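# Hook the hex nut out onto the tape strip

## Task

Using the hook pick (orange-brown handle, hooked tip) if useful, extract the hex nut from among the spacers and leave it lying entirely on the strip of tape. Avoid toppling or tilting the upright spacers, since any left down or leaning at the end count against the result, though getting the nut out matters more. No gripper may still hold the nut at the end: release it and move the arms away, because the nut must stay on the tape by itself.

## Robot and tools

Setup: two arms, left_arm and right_arm, each ending in a two-finger gripper. These are names only and do not match the left or right of any image. On the table are a hex nut sitting among upright spacers, a strip of tape, and a hook pick with an orange-brown handle. Nothing may leave the table, and the arms must not collide or push on each other hard.

Frames: result lines report each gripper in one shared scene frame. Its origin is on the table surface midway between the arms, +z is up, +x reaches out over the table, and left_arm sits toward +y. Positions are in metres, orientation is a wxyz quaternion, velocities are m/s and rad/s. Printed hand positions can be off, more so at long reach. In each gripper's own frame the fingers point along +z and open and close along y. The reported point sits between the closed finger pads, roughly 2 cm short of the tips; closing pushes the tips about 10 mm further along +z.

Row layout (shared by execute_actions and move): one list of 14 numbers, each in [-1, 1], always all 14 even if one arm is idle. First 7 are left_arm: dx, dy, dz, rx, ry, rz, opening; last 7 are right_arm in that same order. dx to rz are an offset, not a pose, expressed in that gripper's own axes; 1.0 equals 0.6 m of travel or 180 degrees, and rx, ry, rz form a single rotation vector. The opening is absolute, not an offset: +1 is fully open (0.084 m), -1 is shut.

execute_actions(actions): a list of actions; each action is a table of up to 15 rows, one row per 1/30 s step, and if fewer than 15 rows are given the final row repeats to fill the action. Every row's offset is taken from the gripper's measured pose when that action began (for the first action of a call, the last pose reported in a result), never from the preceding row. An empty list only fetches state and images.

move(target, speed, blocking): target is one 14-number row as above, offsets counted from the latest pose shown in a result. Both grippers travel in straight lines and arrive together, taking 0.5 to 10 s; beyond 10 s they halt early. speed is the top linear speed in m/s, 0.002 to 0.5 (default 0.25), with turning capped at twice that in rad/s. Openings are applied when the move begins. Paths ignore obstacles and the other arm, and grippers can lag, drift or overshoot speed, especially with a nearly straight arm. Faster contact and targets set deeper past a surface mean harder hits and pushes. With blocking=false you get a result after 0.5 s while motion continues; then only wait or stop are accepted until a result shows the move finished. The result adds a move: line with the outcome (done, off_target, moving, held, fault), active limits, and each gripper's distance from its target. If only one arm is named, the other finished fine. held means a safety check stopped that arm's last step; limits=paced means the command was clipped; limits=held means steps were blocked on the way and the arm may then surge faster than speed.

wait(seconds): 0 to 10; the arms keep their last command, a running move continues, and it returns early when the move ends. stop(): brakes a running move; braking needs distance, and the fingers keep closing or opening. zoom_image(camera, region): enlarges part of the latest image of cam_high, cam_low, cam_left_wrist or cam_right_wrist; region is [x0, y0, x1, y1] in pixels with (0,0) top-left, at most 504 by 504. finished_scene(scene): pass the current scene number to end it for good; the task must already be complete and stable.

Control details: each step the commanded pose is clipped to within 70 mm and 16 degrees of the measured pose, so a large offset may need several actions; after an action the arm carries on only to its last clipped pose. Position is favoured over orientation when both cannot be met. Elbows stop just short of straight. Hand target lines show where the controller is currently steering. To keep an arm still, send the offset back to its desired pose in the first call of a reply and zeros afterwards, always with the opening you want. An arm blocked by an object keeps pressing until newly commanded.

Gripping: grip_measured is the actual finger opening on the command scale. To hold something, command an opening clearly below grip_measured; the gap sets squeeze strength (about 24 N per pad up to roughly 6 cm width). Fast closing can press harder. Commanding the read grip_measured still applies light pressure.

Hazards: a joint torque reaching its load limit (waist and shoulder 54, elbow 45, forearm roll 24.3, wrist pitch and wrist roll 17.1 N m, including held weight) triggers a TORQUE FAULT: that arm backs off, freezes 10 s and drops the rest of the call. Sustained loads heat motors; MOTOR HOT warns from 65 °C and at 80 °C an OVER-TEMPERATURE FAULT brakes the arm until cool. A pose unreachable line means the clearance check altered or blocked that arm's command. Joint torque readings include offsets and noise. Occasionally a held part is tugged or a loose object is nudged. Avoid drops, slams, slips and forceful shoves; finish quickly and smoothly.

Each tool is called after "Emit:" as name([rows], argument=value, ...), one row to a line, values as JSON.

## Session

Emit:
execute_actions(actions=[])

Scene clock: 0.00 s.
left_arm: end_effector_position=(+0.6950, +0.8505, +0.3192) grip_measured=+1.00 end_effector_quat_wxyz=(-0.142, +0.958, +0.190, +0.160) end_effector_velocity=(-0.001, +0.000, -0.001) end_effector_angular_velocity=(-0.001, +0.001, +0.001) | right_arm: end_effector_position=(-0.0964, +0.1964, +0.2857) grip_measured=+1.00 end_effector_quat_wxyz=(-0.270, +0.767, +0.562, -0.151) end_effector_velocity=(-0.001, -0.000, -0.000) end_effector_angular_velocity=(+0.001, -0.001, +0.002)
Joint positions: left_arm=[ 0.387 -0.889 -1.969  0.288 -0.711 -0.114  0.084] | right_arm=[ 1.269 -0.407 -1.083  0.964 -0.769 -0.63   0.084]
Joint velocities: left_arm=[ 0.001 -0.     0.001 -0.001 -0.    -0.     0.   ] | right_arm=[ 0.001 -0.     0.     0.     0.    -0.002  0.   ]
Joint torques (N m, as the arm reports them, + toward a larger angle): no reading
Motor temperatures (°C, as the motors report them): left_arm=[29 27 33 32 31 34] | right_arm=[26 27 30 29 30 33]
Hand target (left_arm): +0.695, +0.850, +0.319; -0.142, +0.958, +0.190, +0.160
Hand target (right_arm): -0.096, +0.196, +0.286; -0.270, +0.767, +0.562, -0.151

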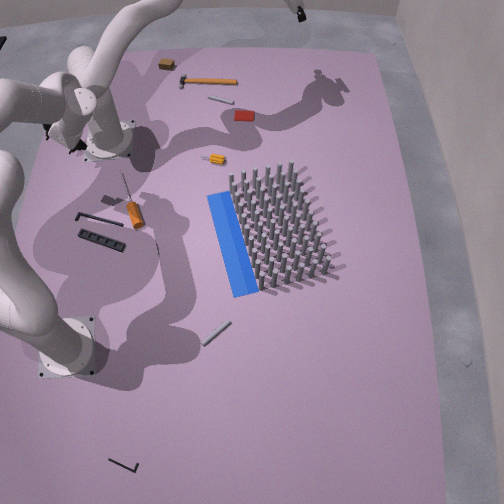

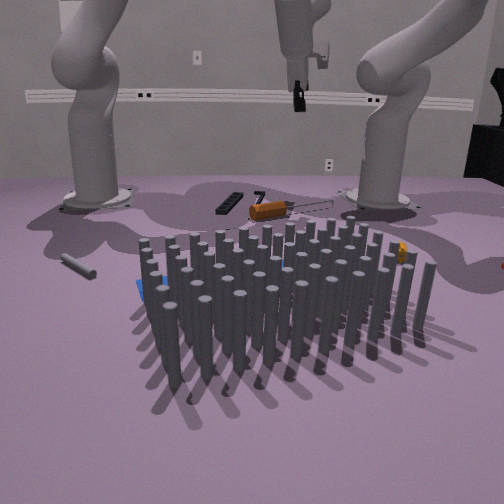

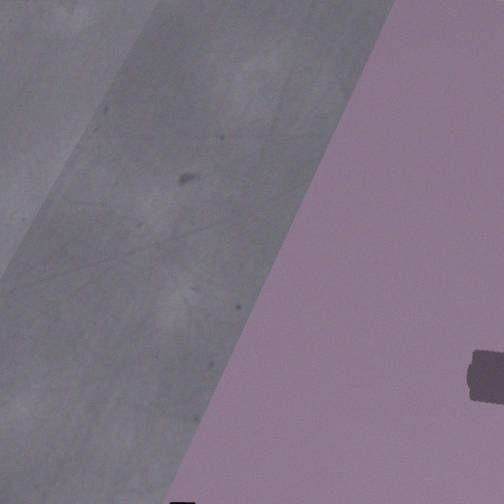

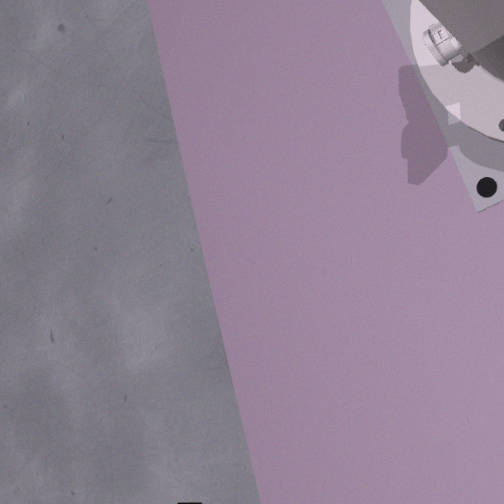

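Emit:
zoom_image(camera="cam_high", region=[195, 150, 355, 310])

Emit:
zoom_image(camera="cam_high", region=[70, 160, 180, 260])

Emit:
zoom_image(camera="cam_low", region=[200, 170, 360, 240])

Region (195, 150, 355, 310) of cam_high's 504x504 image, scaled by 3.150, with more detail than that image has.

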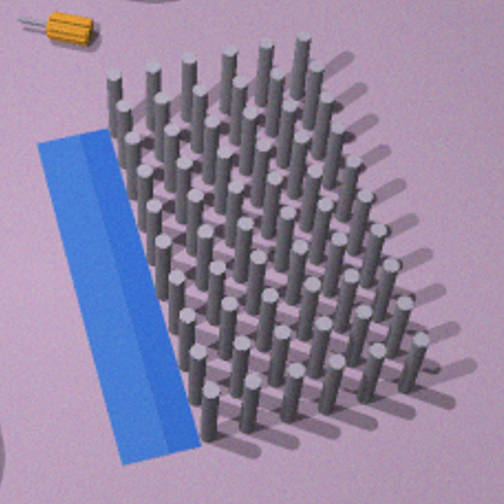

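Region (70, 160, 180, 260) of cam_high's 504x504 image, scaled by 4.582, with more detail than that image has; it fills the top 458 rows of this view, and the rest is white.

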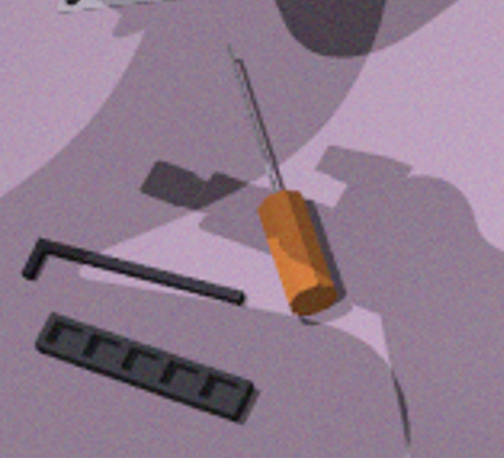

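Region (200, 170, 360, 240) of cam_low's 504x504 image, scaled by 3.150, with more detail than that image has; it fills the top 220 rows of this view, and the rest is white.

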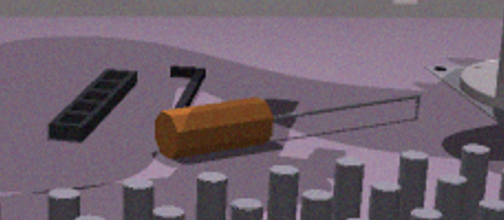

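Emit:
move(target=[-0.515,0.997,-0.61,-0.1517,-0.0306,0.5267,-1, -0.055,0.3817,-0.166,-0.1835,-0.0887,-0.2015,1], speed=0.4)

Scene clock: 33.60 s.
left_arm: end_effector_position=(+0.5790, +0.0987, +0.4170) grip_measured=-1.00 end_effector_quat_wxyz=(+0.001, +0.799, -0.601, +0.002) end_effector_velocity=(-0.000, -0.002, -0.001) end_effector_angular_velocity=(+0.000, +0.004, -0.004) | right_arm: end_effector_position=(+0.1249, +0.0900, +0.2300) grip_measured=+1.00 end_effector_quat_wxyz=(-0.000, +0.573, +0.819, -0.000) end_effector_velocity=(-0.000, -0.000, -0.001) end_effector_angular_velocity=(-0.001, -0.001, +0.003)
Joint positions: left_arm=[-0.573 -0.696 -1.924 -0.003 -1.224  0.793  0.   ] | right_arm=[ 1.079 -0.377 -1.017  0.001 -0.641 -0.728  0.084]
Joint velocities: left_arm=[-0.003 -0.006 -0.007 -0.002 -0.005  0.002  0.   ] | right_arm=[ 0.001 -0.001  0.001 -0.003  0.001  0.    -0.   ]
Joint torques (N m, as the arm reports them, + toward a larger angle): left_arm=[  2.61  61.68 -30.6    2.71  -0.6    0.49] | right_arm=[ -4.86  30.08 -14.29  -0.65  -0.81  -0.05]
Motor temperatures (°C, as the motors report them): left_arm=[29 28 34 32 31 34] | right_arm=[26 28 31 29 30 33]
Hand target (left_arm): +0.579, +0.098, +0.417; +0.001, +0.799, -0.602, +0.002
Hand target (right_arm): +0.125, +0.090, +0.230; +0.000, +0.573, +0.819, -0.000
Off the commanded pose (left_arm): 0.004 m, 0 deg.
Off the commanded pose (right_arm): 0.000 m, 0 deg.
move: off_target (left_arm)

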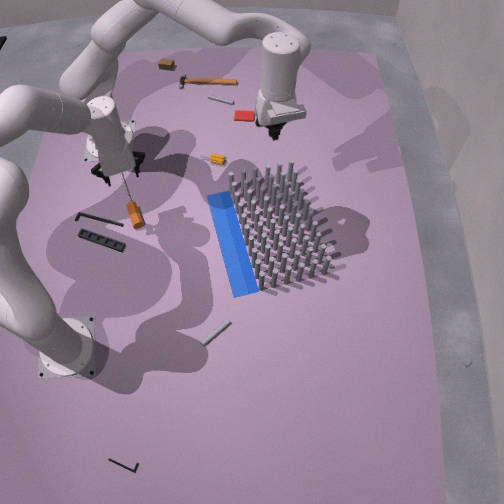

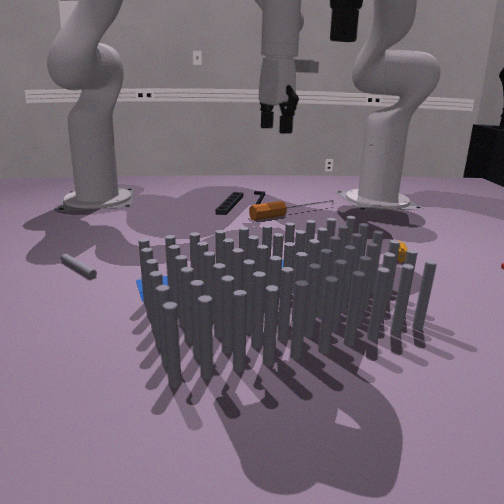

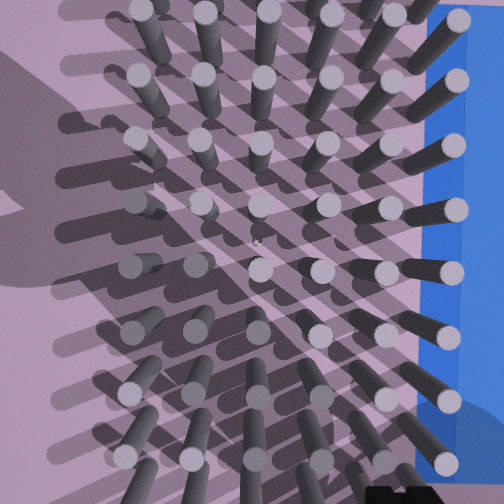

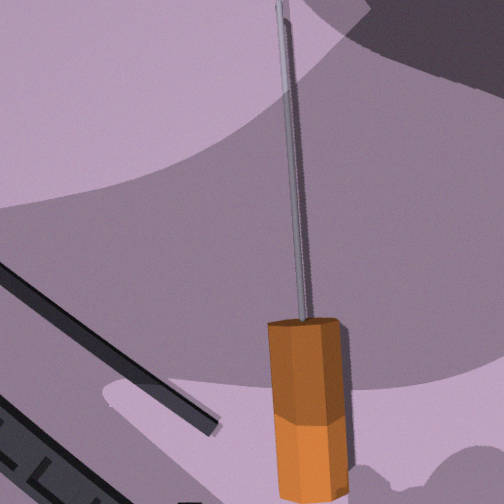

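Emit:
zoom_image(camera="cam_left_wrist", region=[220, 180, 504, 300])

Region (220, 180, 504, 300) of cam_left_wrist's 504x504 image, scaled by 1.775, with more detail than that image has; it fills the top 213 rows of this view, and the rest is white.

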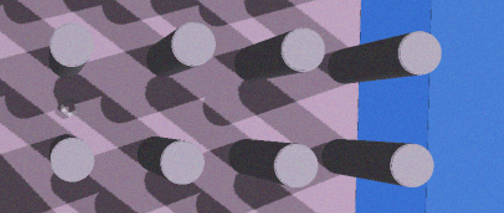

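Emit:
move(target=[0.028,-0.05,0.245,-0.1,0,0,-1, -0.007,-0.0075,0.325,0,0,-0.0233,0.5], speed=0.25)

Emit:
zoom_image(camera="cam_low", region=[220, 150, 340, 240])

Scene clock: 58.30 s.
left_arm: end_effector_position=(+0.6119, +0.0904, +0.2699) grip_measured=-1.00 end_effector_quat_wxyz=(+0.126, +0.789, -0.594, -0.092) end_effector_velocity=(+0.000, -0.000, -0.002) end_effector_angular_velocity=(+0.000, +0.006, -0.001) | right_arm: end_effector_position=(+0.1214, +0.0843, +0.0352) grip_measured=+0.49 end_effector_quat_wxyz=(-0.000, +0.543, +0.840, -0.000) end_effector_velocity=(-0.001, -0.000, -0.003) end_effector_angular_velocity=(-0.002, +0.001, +0.001)
Joint positions: left_arm=[-0.496 -1.068 -2.19  -0.207 -1.366  0.937  0.   ] | right_arm=[ 1.081 -0.729 -0.982  0.004 -0.253 -0.803  0.065]
Joint velocities: left_arm=[ 0.    -0.008 -0.009 -0.002 -0.007  0.001  0.   ] | right_arm=[ 0.001 -0.007 -0.002  0.001  0.002 -0.001 -0.   ]
Joint torques (N m, as the arm reports them, + toward a larger angle): left_arm=[  1.22  72.07 -30.46   2.6   -0.76   0.41] | right_arm=[ -3.65  34.79 -10.13  -1.08  -0.84  -0.04]
Motor temperatures (°C, as the motors report them): left_arm=[29 28 34 32 31 34] | right_arm=[26 28 31 29 30 33]
Hand target (left_arm): +0.612, +0.090, +0.269; +0.126, +0.789, -0.594, -0.092
Hand target (right_arm): +0.121, +0.084, +0.035; -0.000, +0.543, +0.840, -0.001
Off the commanded pose (left_arm): 0.001 m, 0 deg.
Off the commanded pose (right_arm): 0.001 m, 0 deg.
move: done

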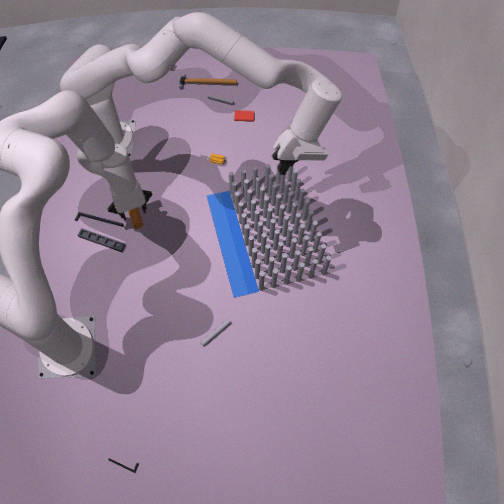

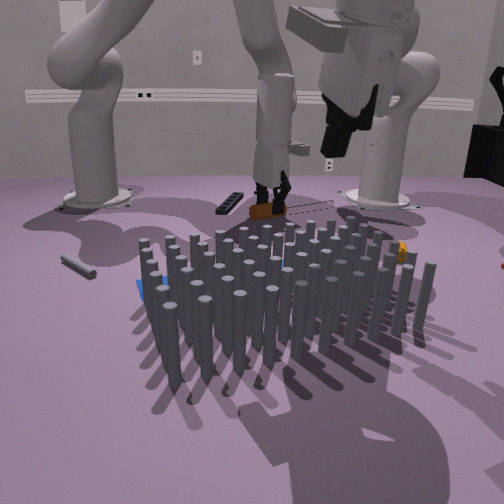

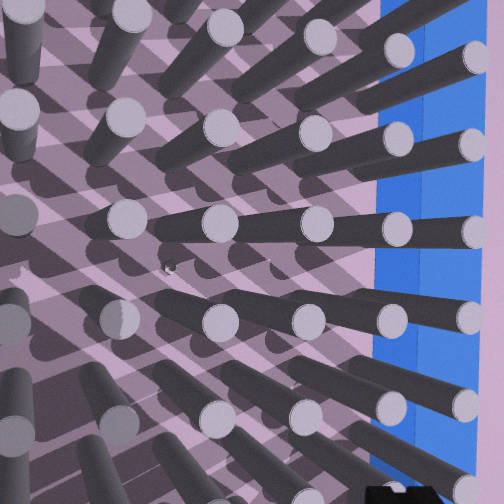

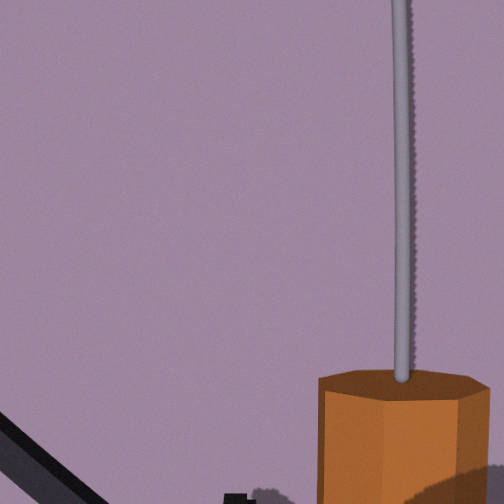

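Region (220, 150, 340, 240) of cam_low's 504x504 image, scaled by 4.200, with more detail than that image has; it fills the top 378 rows of this view, and the rest is white.

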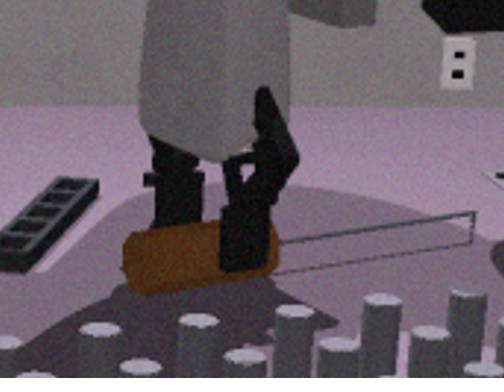

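Emit:
execute_actions([
  [[0,0,0,0,0,0,-1,0,0,0.003,0,0,0,0.4],[0,0,0,0,0,0,-1,0,0,0.006,0,0,0,0.3],[0,0,0,0,0,0,-1,0,0,0.009,0,0,0,0.2],[0,0,0,0,0,0,-1,0,0,0.012,0,0,0,0.1],[0,0,0,0,0,0,-1,0,0,0.012,0,0,0,0.05],[0,0,0,0,0,0,-1,0,0,0.012,0,0,0,0.0],[0,0,0,0,0,0,-1,0,0,0.012,0,0,0,-0.05],[0,0,0,0,0,0,-1,0,0,0.012,0,0,0,-0.1],[0,0,0,0,0,0,-1,0,0,0.012,0,0,0,-0.15],[0,0,0,0,0,0,-1,0,0,0.012,0,0,0,-0.2],[0,0,0,0,0,0,-1,0,0,0.012,0,0,0,-0.3],[0,0,0,0,0,0,-1,0,0,0.012,0,0,0,-0.4],[0,0,0,0,0,0,-1,0,0,0.012,0,0,0,-0.5],[0,0,0,0,0,0,-1,0,0,0.012,0,0,0,-0.6],[0,0,0,0,0,0,-1,0,0,0.012,0,0,0,-0.7]],
])

Emit:
zoom_image(camera="cam_left_wrist", region=[135, 240, 205, 290])

Scene clock: 66.33 s.
left_arm: end_effector_position=(+0.6119, +0.0904, +0.2699) grip_measured=-1.00 end_effector_quat_wxyz=(+0.126, +0.789, -0.594, -0.092) end_effector_velocity=(-0.000, -0.001, +0.000) end_effector_angular_velocity=(-0.000, -0.000, +0.001) | right_arm: end_effector_position=(+0.1214, +0.0843, +0.0284) grip_measured=-0.19 end_effector_quat_wxyz=(-0.000, +0.543, +0.840, -0.000) end_effector_velocity=(+0.000, -0.001, -0.001) end_effector_angular_velocity=(-0.001, +0.001, -0.000)
Joint positions: left_arm=[-0.496 -1.068 -2.19  -0.207 -1.366  0.937  0.   ] | right_arm=[ 1.081 -0.745 -0.985  0.005 -0.241 -0.803  0.036]
Joint velocities: left_arm=[-0.001  0.    -0.001 -0.    -0.    -0.001  0.   ] | right_arm=[-0.001 -0.002  0.    -0.     0.    -0.001  0.   ]
Joint torques (N m, as the arm reports them, + toward a larger angle): left_arm=[  3.65  68.17 -29.21   2.67  -1.05   0.5 ] | right_arm=[-4.27 30.99 -9.55 -1.45 -0.07 -0.14]
Motor temperatures (°C, as the motors report them): left_arm=[29 28 34 32 31 34] | right_arm=[26 28 31 29 30 33]
Hand target (left_arm): +0.612, +0.090, +0.270; +0.126, +0.789, -0.594, -0.092
Hand target (right_arm): +0.121, +0.084, +0.028; -0.001, +0.543, +0.840, -0.000
Off the commanded pose (left_arm): 0.000 m, 0 deg.
Off the commanded pose (right_arm): 0.000 m, 0 deg.

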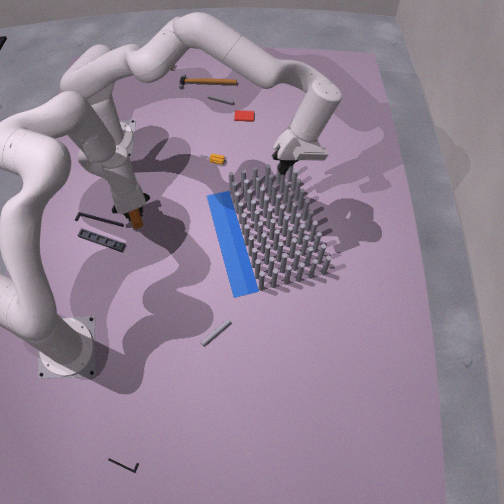

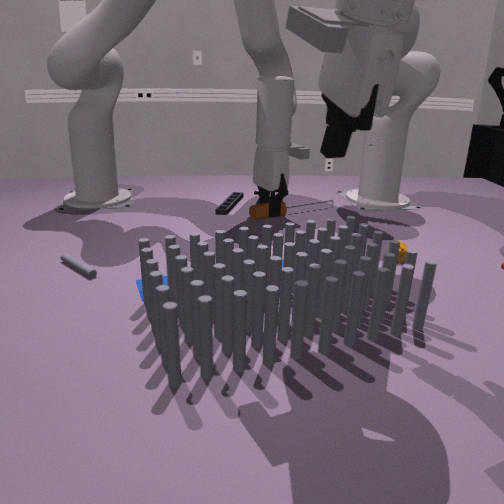

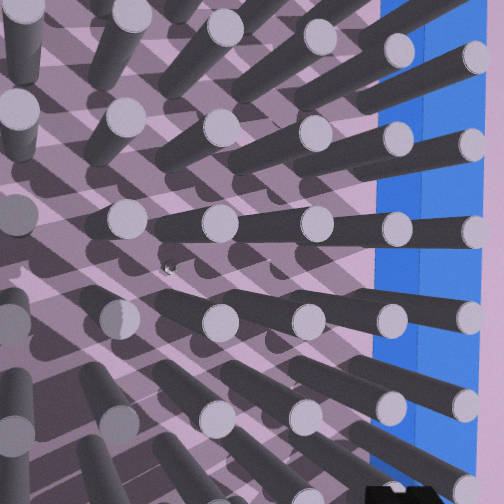

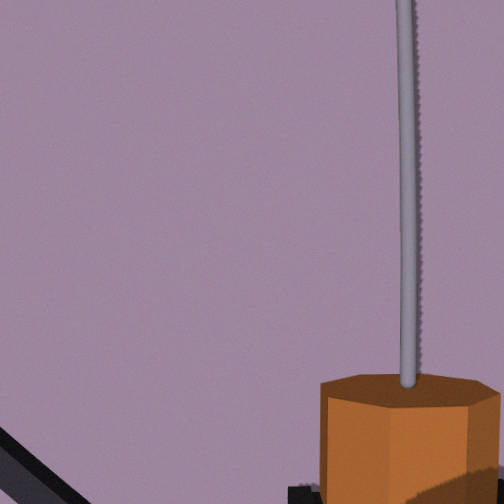

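Region (135, 240, 205, 290) of cam_left_wrist's 504x504 image, scaled by 7.200, with more detail than that image has; it fills the top 360 rows of this view, and the rest is white.

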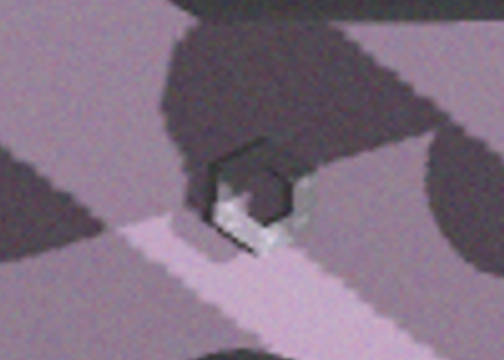

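Emit:
execute_actions([
  [[0,0,0,0,0,0,-1,0,0,-0.003,0,0,0,-0.7],[0,0,0,0,0,0,-1,0,0,-0.008,0,0,0,-0.7],[0,0,0,0,0,0,-1,0,0,-0.014,0,0,0,-0.7],[0,0,0,0,0,0,-1,0,0,-0.021,0,0,0,-0.7],[0,0,0,0,0,0,-1,0,0,-0.028,0,0,0,-0.7],[0,0,0,0,0,0,-1,0,0,-0.034,0,0,0,-0.7],[0,0,0,0,0,0,-1,0,0,-0.039,0,0,0,-0.7],[0,0,0,0,0,0,-1,0,0,-0.043,0,0,0,-0.7]],
])

Emit:
move(target=[0,0,0,0,0,0,-1, -0.3317,0.1014,0,0.0144,-0.0123,0.5493,-0.7], speed=0.4)

Scene clock: 78.40 s.
left_arm: end_effector_position=(+0.6119, +0.0904, +0.2699) grip_measured=-1.00 end_effector_quat_wxyz=(+0.126, +0.789, -0.594, -0.092) end_effector_velocity=(-0.001, -0.001, -0.001) end_effector_angular_velocity=(+0.002, +0.003, -0.001) | right_arm: end_effector_position=(+0.1215, +0.0842, +0.0531) grip_measured=-0.19 end_effector_quat_wxyz=(-0.000, +0.543, +0.840, -0.000) end_effector_velocity=(-0.001, -0.002, +0.008) end_effector_angular_velocity=(-0.006, +0.002, +0.001)
Joint positions: left_arm=[-0.496 -1.068 -2.19  -0.207 -1.366  0.937  0.   ] | right_arm=[ 1.081 -0.691 -0.974  0.004 -0.284 -0.803  0.036]
Joint velocities: left_arm=[-0.001 -0.002  0.001  0.    -0.001 -0.001  0.   ] | right_arm=[ 0.     0.019  0.006 -0.    -0.019  0.    -0.   ]
Joint torques (N m, as the arm reports them, + toward a larger angle): left_arm=[  4.67  71.32 -30.     2.62  -0.86   0.59] | right_arm=[ -3.61  31.08 -11.17  -0.38  -0.89   0.01]
Motor temperatures (°C, as the motors report them): left_arm=[29 28 34 32 31 34] | right_arm=[26 28 31 29 30 33]
Hand target (left_arm): +0.612, +0.090, +0.270; +0.126, +0.789, -0.594, -0.092
Hand target (right_arm): +0.122, +0.084, +0.054; -0.000, +0.543, +0.840, -0.000
Off the commanded pose (left_arm): 0.000 m, 0 deg.
Off the commanded pose (right_arm): 0.001 m, 0 deg.

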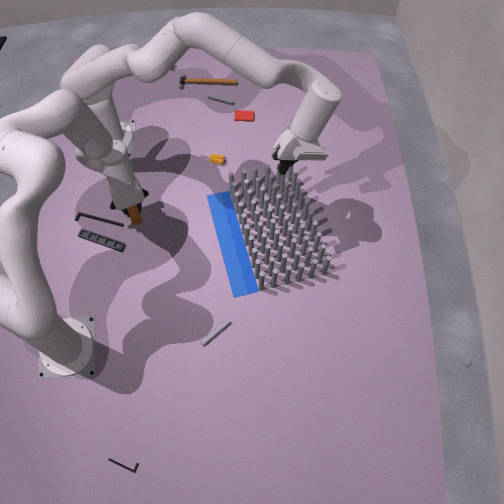

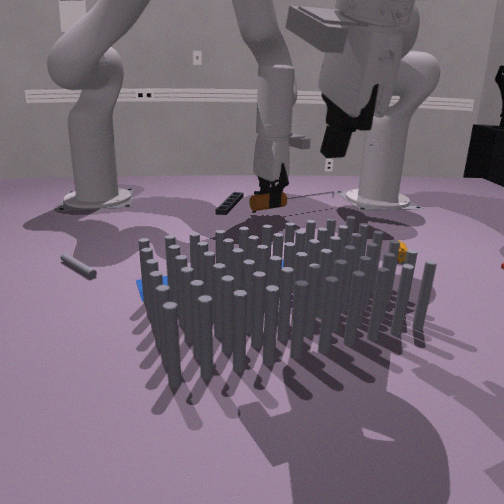

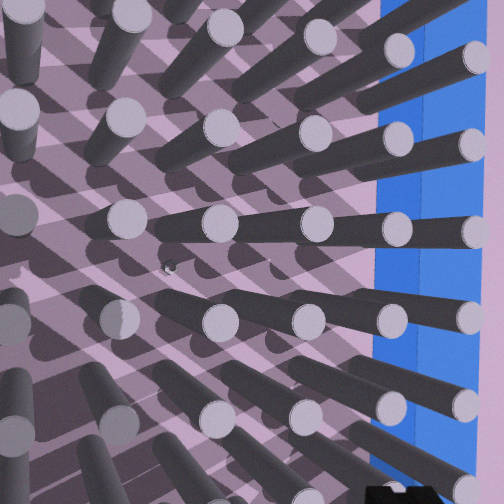

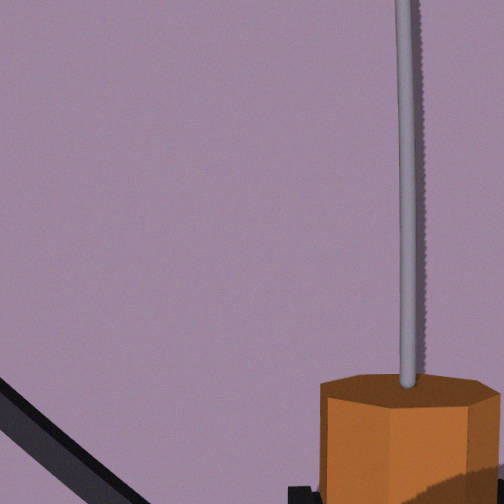

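Scene clock: 81.13 s.
left_arm: end_effector_position=(+0.6119, +0.0904, +0.2699) grip_measured=-1.00 end_effector_quat_wxyz=(+0.126, +0.789, -0.594, -0.092) end_effector_velocity=(-0.000, -0.000, -0.001) end_effector_angular_velocity=(-0.000, +0.001, +0.000) | right_arm: end_effector_position=(+0.2588, -0.0728, +0.0531) grip_measured=-0.19 end_effector_quat_wxyz=(+0.004, +0.991, +0.134, -0.026) end_effector_velocity=(+0.000, -0.002, -0.000) end_effector_angular_velocity=(-0.006, -0.001, -0.010)
Joint positions: left_arm=[-0.496 -1.068 -2.19  -0.207 -1.366  0.937  0.   ] | right_arm=[ 0.649 -0.623 -0.842  0.094 -0.267  0.403  0.036]
Joint velocities: left_arm=[-0.    -0.001  0.    -0.001  0.     0.     0.   ] | right_arm=[-0.001 -0.     0.001 -0.02  -0.002  0.029  0.   ]
Joint torques (N m, as the arm reports them, + toward a larger angle): left_arm=[  2.03  70.44 -30.6    2.73  -1.03   0.62] | right_arm=[ -2.59  31.91 -10.59  -1.15  -0.97  -0.18]
Motor temperatures (°C, as the motors report them): left_arm=[29 28 34 32 31 34] | right_arm=[26 28 31 29 30 33]
Hand target (left_arm): +0.612, +0.090, +0.270; +0.126, +0.789, -0.594, -0.092
Hand target (right_arm): +0.259, -0.073, +0.053; +0.004, +0.991, +0.134, -0.026
Off the commanded pose (left_arm): 0.000 m, 0 deg.
Off the commanded pose (right_arm): 0.001 m, 0 deg.
move: done

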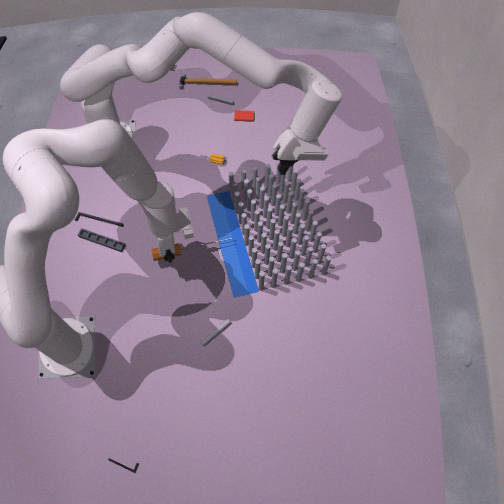

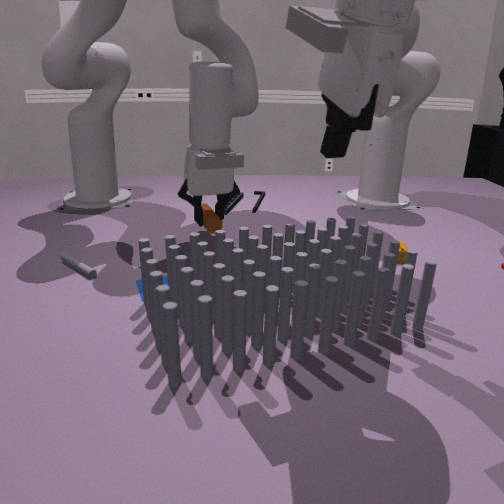

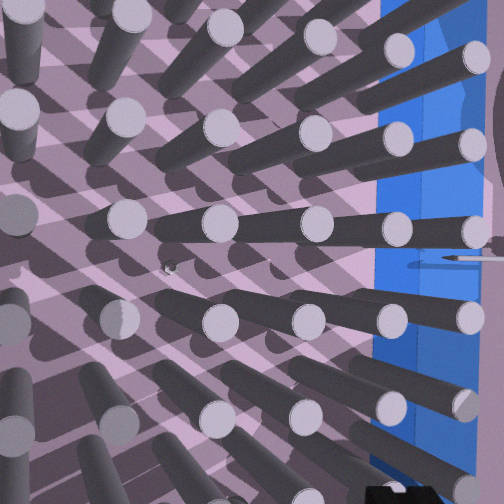

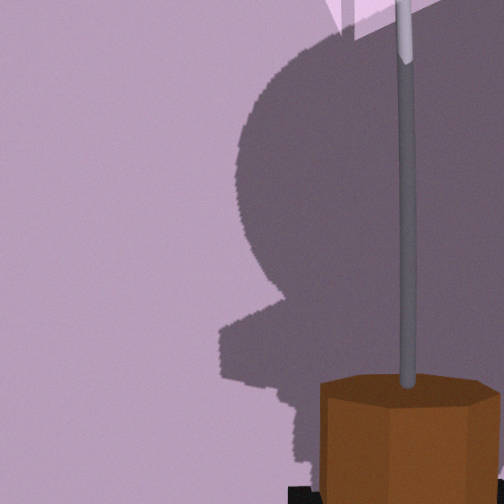

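Emit:
move(target=[-0.027,0,0,0,0,0,-1, 0.22,-0.0117,-0.0115,0,0,0,-0.7], speed=0.1)

Emit:
zoom_image(camera="cam_left_wrist", region=[130, 200, 330, 290])

Scene clock: 91.57 s.
left_arm: end_effector_position=(+0.6075, +0.1060, +0.2698) grip_measured=-1.00 end_effector_quat_wxyz=(+0.126, +0.789, -0.594, -0.092) end_effector_velocity=(+0.000, +0.000, +0.000) end_effector_angular_velocity=(-0.001, -0.001, +0.000) | right_arm: end_effector_position=(+0.3842, -0.0315, +0.0527) grip_measured=-0.19 end_effector_quat_wxyz=(+0.004, +0.991, +0.134, -0.026) end_effector_velocity=(+0.002, +0.001, -0.000) end_effector_angular_velocity=(+0.000, +0.000, -0.000)
Joint positions: left_arm=[-0.48  -1.025 -2.114 -0.205 -1.337  0.958  0.   ] | right_arm=[ 0.552 -0.817 -1.217  0.045 -0.45   0.357  0.036]
Joint velocities: left_arm=[ 0.001  0.001  0.001 -0.001  0.001  0.001  0.   ] | right_arm=[-0.002 -0.004 -0.008 -0.    -0.004 -0.001 -0.   ]
Joint torques (N m, as the arm reports them, + toward a larger angle): left_arm=[  1.98  68.27 -30.86   1.64  -0.91   0.66] | right_arm=[ -3.88  37.17 -11.69  -0.85  -0.93  -0.11]
Motor temperatures (°C, as the motors report them): left_arm=[29 28 34 32 31 34] | right_arm=[26 28 31 29 30 33]
Hand target (left_arm): +0.607, +0.106, +0.270; +0.126, +0.789, -0.594, -0.092
Hand target (right_arm): +0.384, -0.031, +0.053; +0.004, +0.991, +0.134, -0.026
Off the commanded pose (left_arm): 0.000 m, 0 deg.
Off the commanded pose (right_arm): 0.001 m, 0 deg.
move: done

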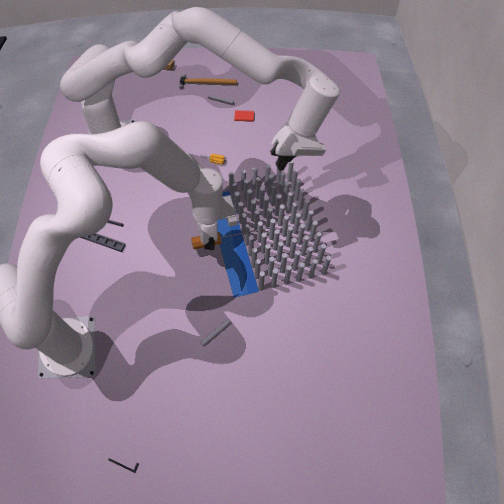

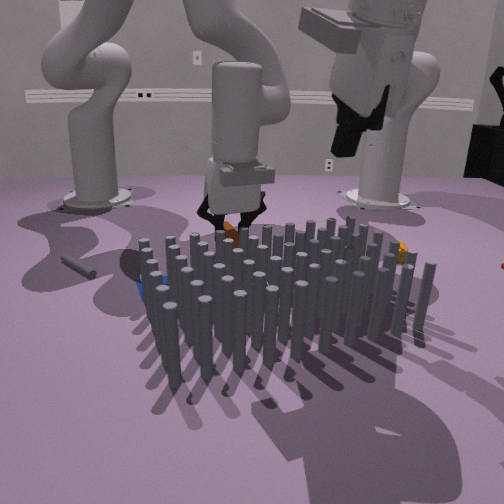

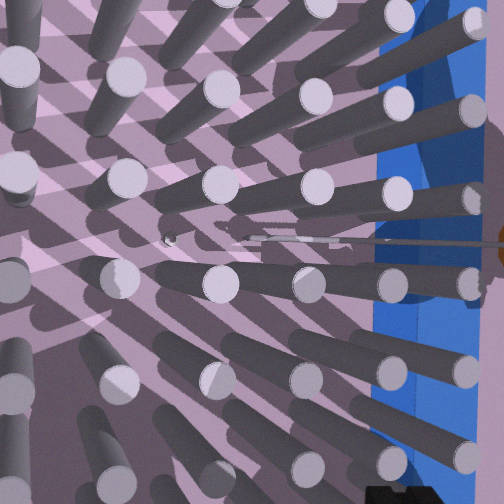

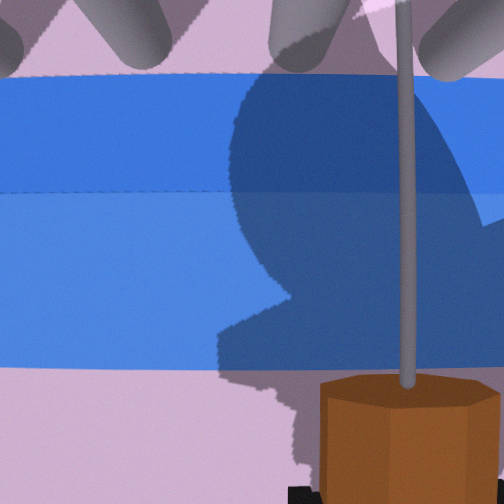

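Region (130, 200, 330, 290) of cam_left_wrist's 504x504 image, scaled by 2.520, with more detail than that image has; it fills the top 227 rows of this view, and the rest is white.

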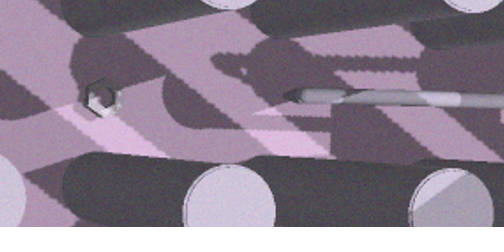

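Emit:
move(target=[0,0,0,0,0,0,-1, 0.0671,-0.0018,0.0048,0,0,0,-0.7], speed=0.07)

Emit:
zoom_image(camera="cam_left_wrist", region=[140, 215, 210, 265])

Scene clock: 99.50 s.
left_arm: end_effector_position=(+0.6075, +0.1060, +0.2698) grip_measured=-1.00 end_effector_quat_wxyz=(+0.126, +0.789, -0.594, -0.092) end_effector_velocity=(-0.000, +0.000, -0.001) end_effector_angular_velocity=(+0.001, +0.002, -0.000) | right_arm: end_effector_position=(+0.4223, -0.0201, +0.0476) grip_measured=-0.19 end_effector_quat_wxyz=(+0.004, +0.991, +0.134, -0.026) end_effector_velocity=(+0.001, +0.000, -0.001) end_effector_angular_velocity=(-0.001, +0.001, +0.000)
Joint positions: left_arm=[-0.48  -1.024 -2.114 -0.205 -1.337  0.958  0.   ] | right_arm=[ 0.529 -0.893 -1.348  0.037 -0.505  0.341  0.036]
Joint velocities: left_arm=[ 0.    -0.001  0.001  0.    -0.     0.     0.   ] | right_arm=[-0.001 -0.005 -0.007 -0.    -0.004 -0.001  0.   ]
Joint torques (N m, as the arm reports them, + toward a larger angle): left_arm=[  3.44  68.95 -30.44   2.73  -0.95   0.71] | right_arm=[ -3.71  41.94 -13.23  -0.92  -0.81  -0.01]
Motor temperatures (°C, as the motors report them): left_arm=[29 28 34 32 31 34] | right_arm=[26 28 31 29 30 33]
Hand target (left_arm): +0.607, +0.106, +0.270; +0.126, +0.789, -0.594, -0.092
Hand target (right_arm): +0.423, -0.020, +0.048; +0.004, +0.991, +0.134, -0.026
Off the commanded pose (left_arm): 0.000 m, 0 deg.
Off the commanded pose (right_arm): 0.000 m, 0 deg.
move: done

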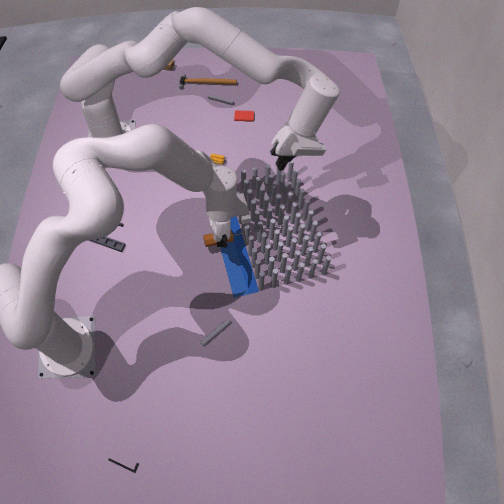

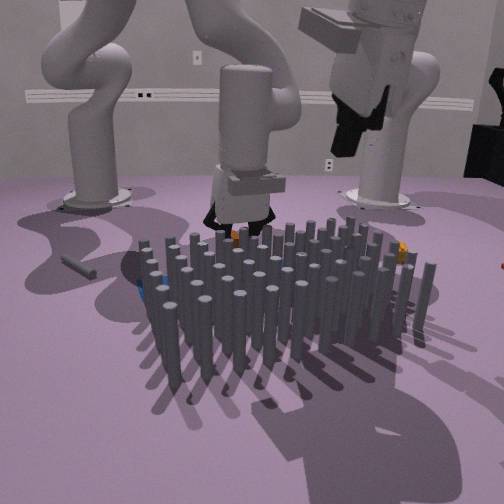

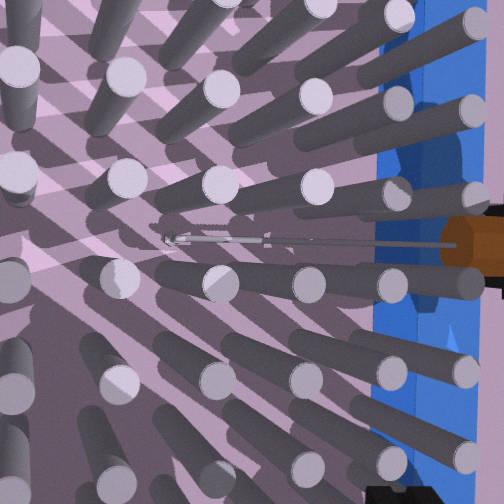

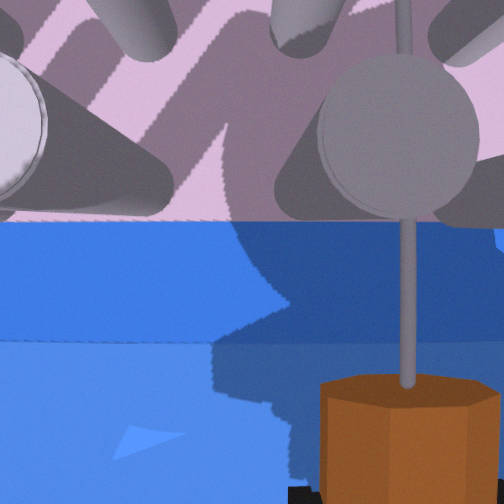

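Region (140, 215, 210, 265) of cam_left_wrist's 504x504 image, scaled by 7.200, with more detail than that image has; it fills the top 360 rows of this view, and the rest is white.

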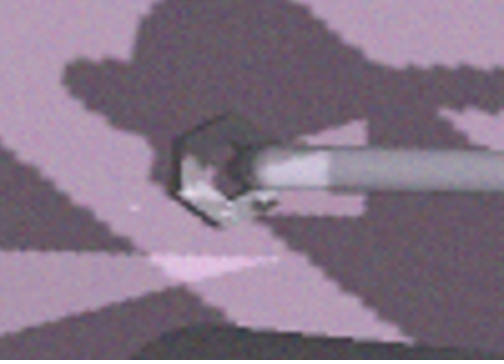

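Emit:
execute_actions([
  [[0,0,0,0,0,0,-1,0.0005,0,0.001,0,0,0,-0.7],[0,0,0,0,0,0,-1,0.0008,0,0.0025,0,0,0,-0.7],[0,0,0,0,0,0,-1,0.0009,0,0.004,0,0,0,-0.7],[0,0,0,0,0,0,-1,0.001,0,0.0055,0,0,0,-0.7],[0,0,0,0,0,0,-1,0.001,0,0.007,0,0,0,-0.7],[0,0,0,0,0,0,-1,0.0011,0,0.0085,0,0,0,-0.7],[0,0,0,0,0,0,-1,0.0012,0,0.01,0,0,0,-0.7],[0,0,0,0,0,0,-1,0.0012,0,0.0115,0,0,0,-0.7]],
  [[0,0,0,0,0,0,-1,-0.001,0,0,0,0,0,-0.7],[0,0,0,0,0,0,-1,-0.002,0,0.0001,0,0,0,-0.7],[0,0,0,0,0,0,-1,-0.003,0,0.0002,0,0,0,-0.7],[0,0,0,0,0,0,-1,-0.004,0,0.0002,0,0,0,-0.7],[0,0,0,0,0,0,-1,-0.005,0,0.0003,0,0,0,-0.7],[0,0,0,0,0,0,-1,-0.006,0,0.0003,0,0,0,-0.7],[0,0,0,0,0,0,-1,-0.007,0,0.0004,0,0,0,-0.7]],
])

Emit:
zoom_image(camera="cam_left_wrist", region=[140, 215, 210, 265])

Scene clock: 113.83 s.
left_arm: end_effector_position=(+0.6075, +0.1060, +0.2698) grip_measured=-1.00 end_effector_quat_wxyz=(+0.126, +0.789, -0.594, -0.092) end_effector_velocity=(+0.000, +0.000, +0.000) end_effector_angular_velocity=(-0.000, -0.001, +0.001) | right_arm: end_effector_position=(+0.4186, -0.0211, +0.0409) grip_measured=-0.19 end_effector_quat_wxyz=(+0.004, +0.991, +0.134, -0.026) end_effector_velocity=(-0.001, -0.001, -0.000) end_effector_angular_velocity=(-0.000, +0.000, +0.001)
Joint positions: left_arm=[-0.48  -1.024 -2.114 -0.205 -1.337  0.958  0.   ] | right_arm=[ 0.531 -0.899 -1.338  0.039 -0.489  0.342  0.036]
Joint velocities: left_arm=[ 0.001  0.     0.    -0.     0.    -0.     0.   ] | right_arm=[ 0.     0.002  0.004  0.     0.002 -0.001  0.   ]
Joint torques (N m, as the arm reports them, + toward a larger angle): left_arm=[  3.    67.99 -29.87   1.96  -1.04   0.46] | right_arm=[ -2.68  40.75 -12.54  -1.13  -0.97  -0.25]
Motor temperatures (°C, as the motors report them): left_arm=[29 28 34 32 31 34] | right_arm=[26 28 31 29 30 33]
Hand target (left_arm): +0.607, +0.106, +0.270; +0.126, +0.789, -0.594, -0.092
Hand target (right_arm): +0.419, -0.021, +0.041; +0.004, +0.991, +0.134, -0.026
Off the commanded pose (left_arm): 0.000 m, 0 deg.
Off the commanded pose (right_arm): 0.000 m, 0 deg.

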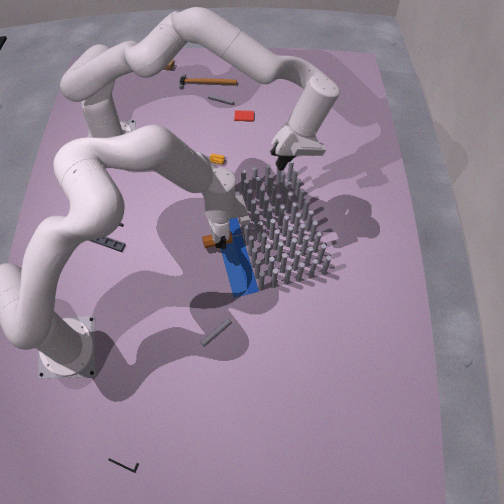

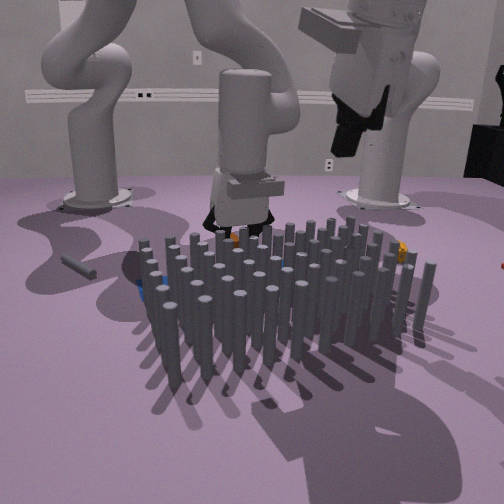

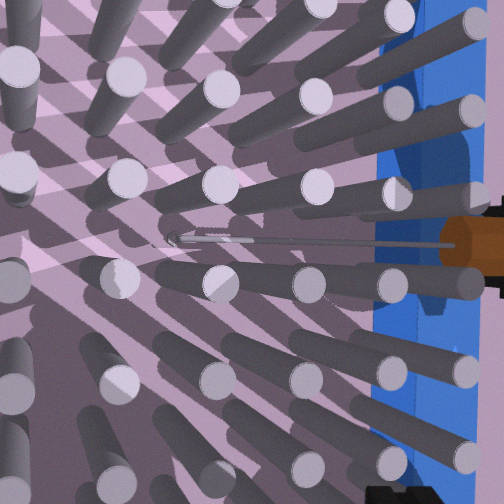

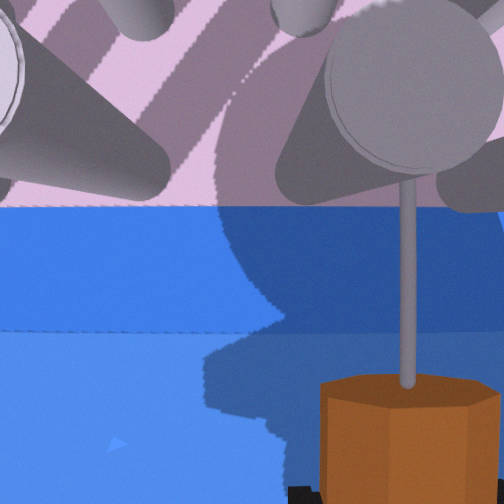

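Region (140, 215, 210, 265) of cam_left_wrist's 504x504 image, scaled by 7.200, with more detail than that image has; it fills the top 360 rows of this view, and the rest is white.

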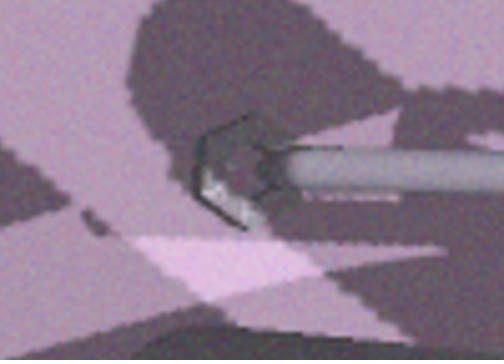

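Emit:
move(target=[0,0,0,0,0,0,-1, -0.267,0.0015,0.0173,0,0,0,-0.7], speed=0.08)

Emit:
zoom_image(camera="cam_left_wrist", region=[344, 200, 504, 290])

Scene clock: 120.00 s.
left_arm: end_effector_position=(+0.6075, +0.1060, +0.2698) grip_measured=-1.00 end_effector_quat_wxyz=(+0.126, +0.789, -0.594, -0.092) end_effector_velocity=(+0.000, +0.001, -0.000) end_effector_angular_velocity=(-0.000, +0.001, -0.000) | right_arm: end_effector_position=(+0.2642, -0.0639, +0.0394) grip_measured=-0.19 end_effector_quat_wxyz=(+0.004, +0.991, +0.134, -0.026) end_effector_velocity=(-0.002, -0.001, +0.000) end_effector_angular_velocity=(+0.000, +0.000, -0.000)
Joint positions: left_arm=[-0.48  -1.024 -2.114 -0.205 -1.337  0.958  0.   ] | right_arm=[ 0.654 -0.67  -0.877  0.099 -0.255  0.403  0.036]
Joint velocities: left_arm=[ 0.001 -0.    -0.    -0.    -0.001  0.001  0.   ] | right_arm=[ 0.001  0.003  0.006  0.002  0.003 -0.     0.   ]
Joint torques (N m, as the arm reports them, + toward a larger angle): left_arm=[  3.89  70.22 -30.52   2.13  -1.04   0.66] | right_arm=[-2.52 31.33 -9.34 -0.95 -1.01 -0.07]
Motor temperatures (°C, as the motors report them): left_arm=[29 28 34 32 31 34] | right_arm=[26 28 31 29 30 33]
Hand target (left_arm): +0.607, +0.106, +0.270; +0.126, +0.789, -0.594, -0.092
Hand target (right_arm): +0.264, -0.064, +0.039; +0.004, +0.991, +0.134, -0.026
Off the commanded pose (left_arm): 0.000 m, 0 deg.
Off the commanded pose (right_arm): 0.001 m, 0 deg.
move: done

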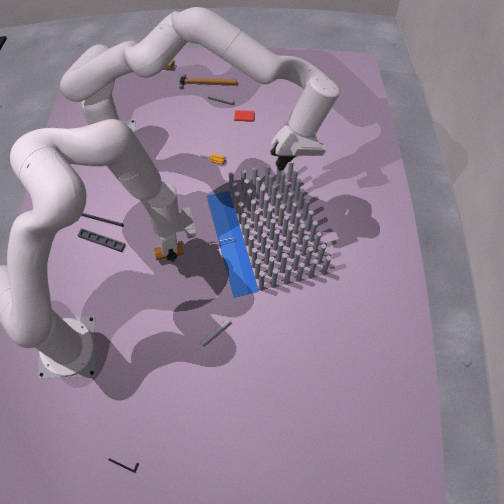

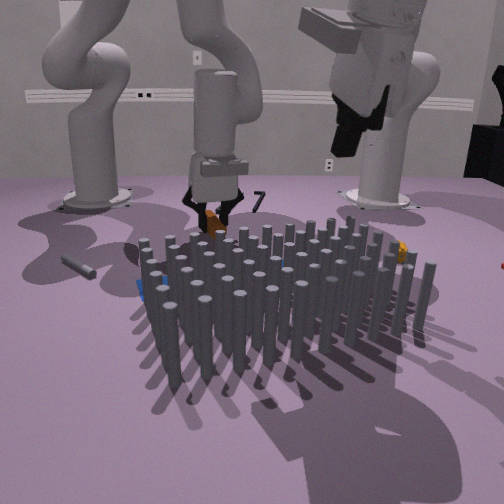

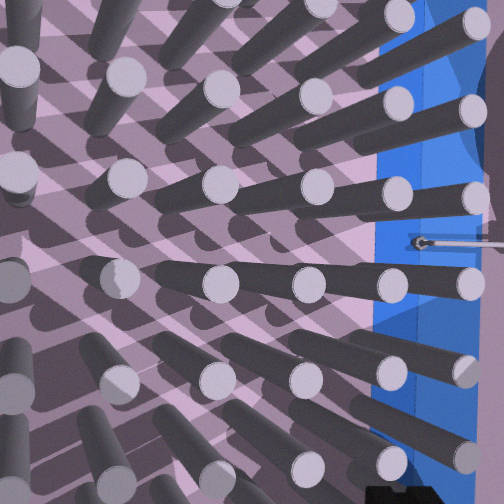

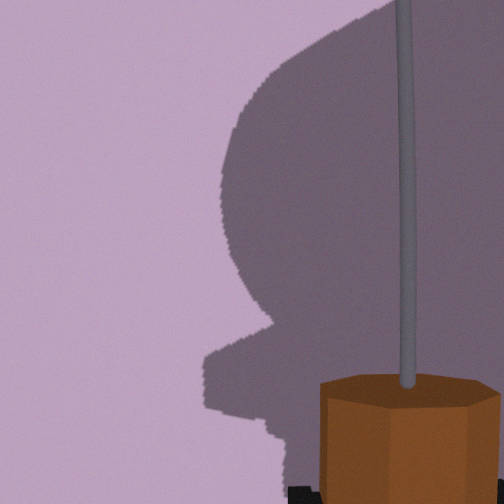

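Region (344, 200, 504, 290) of cam_left_wrist's 504x504 image, scaled by 3.150, with more detail than that image has; it fills the top 284 rows of this view, and the rest is white.

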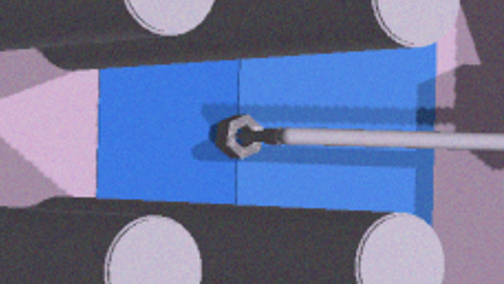

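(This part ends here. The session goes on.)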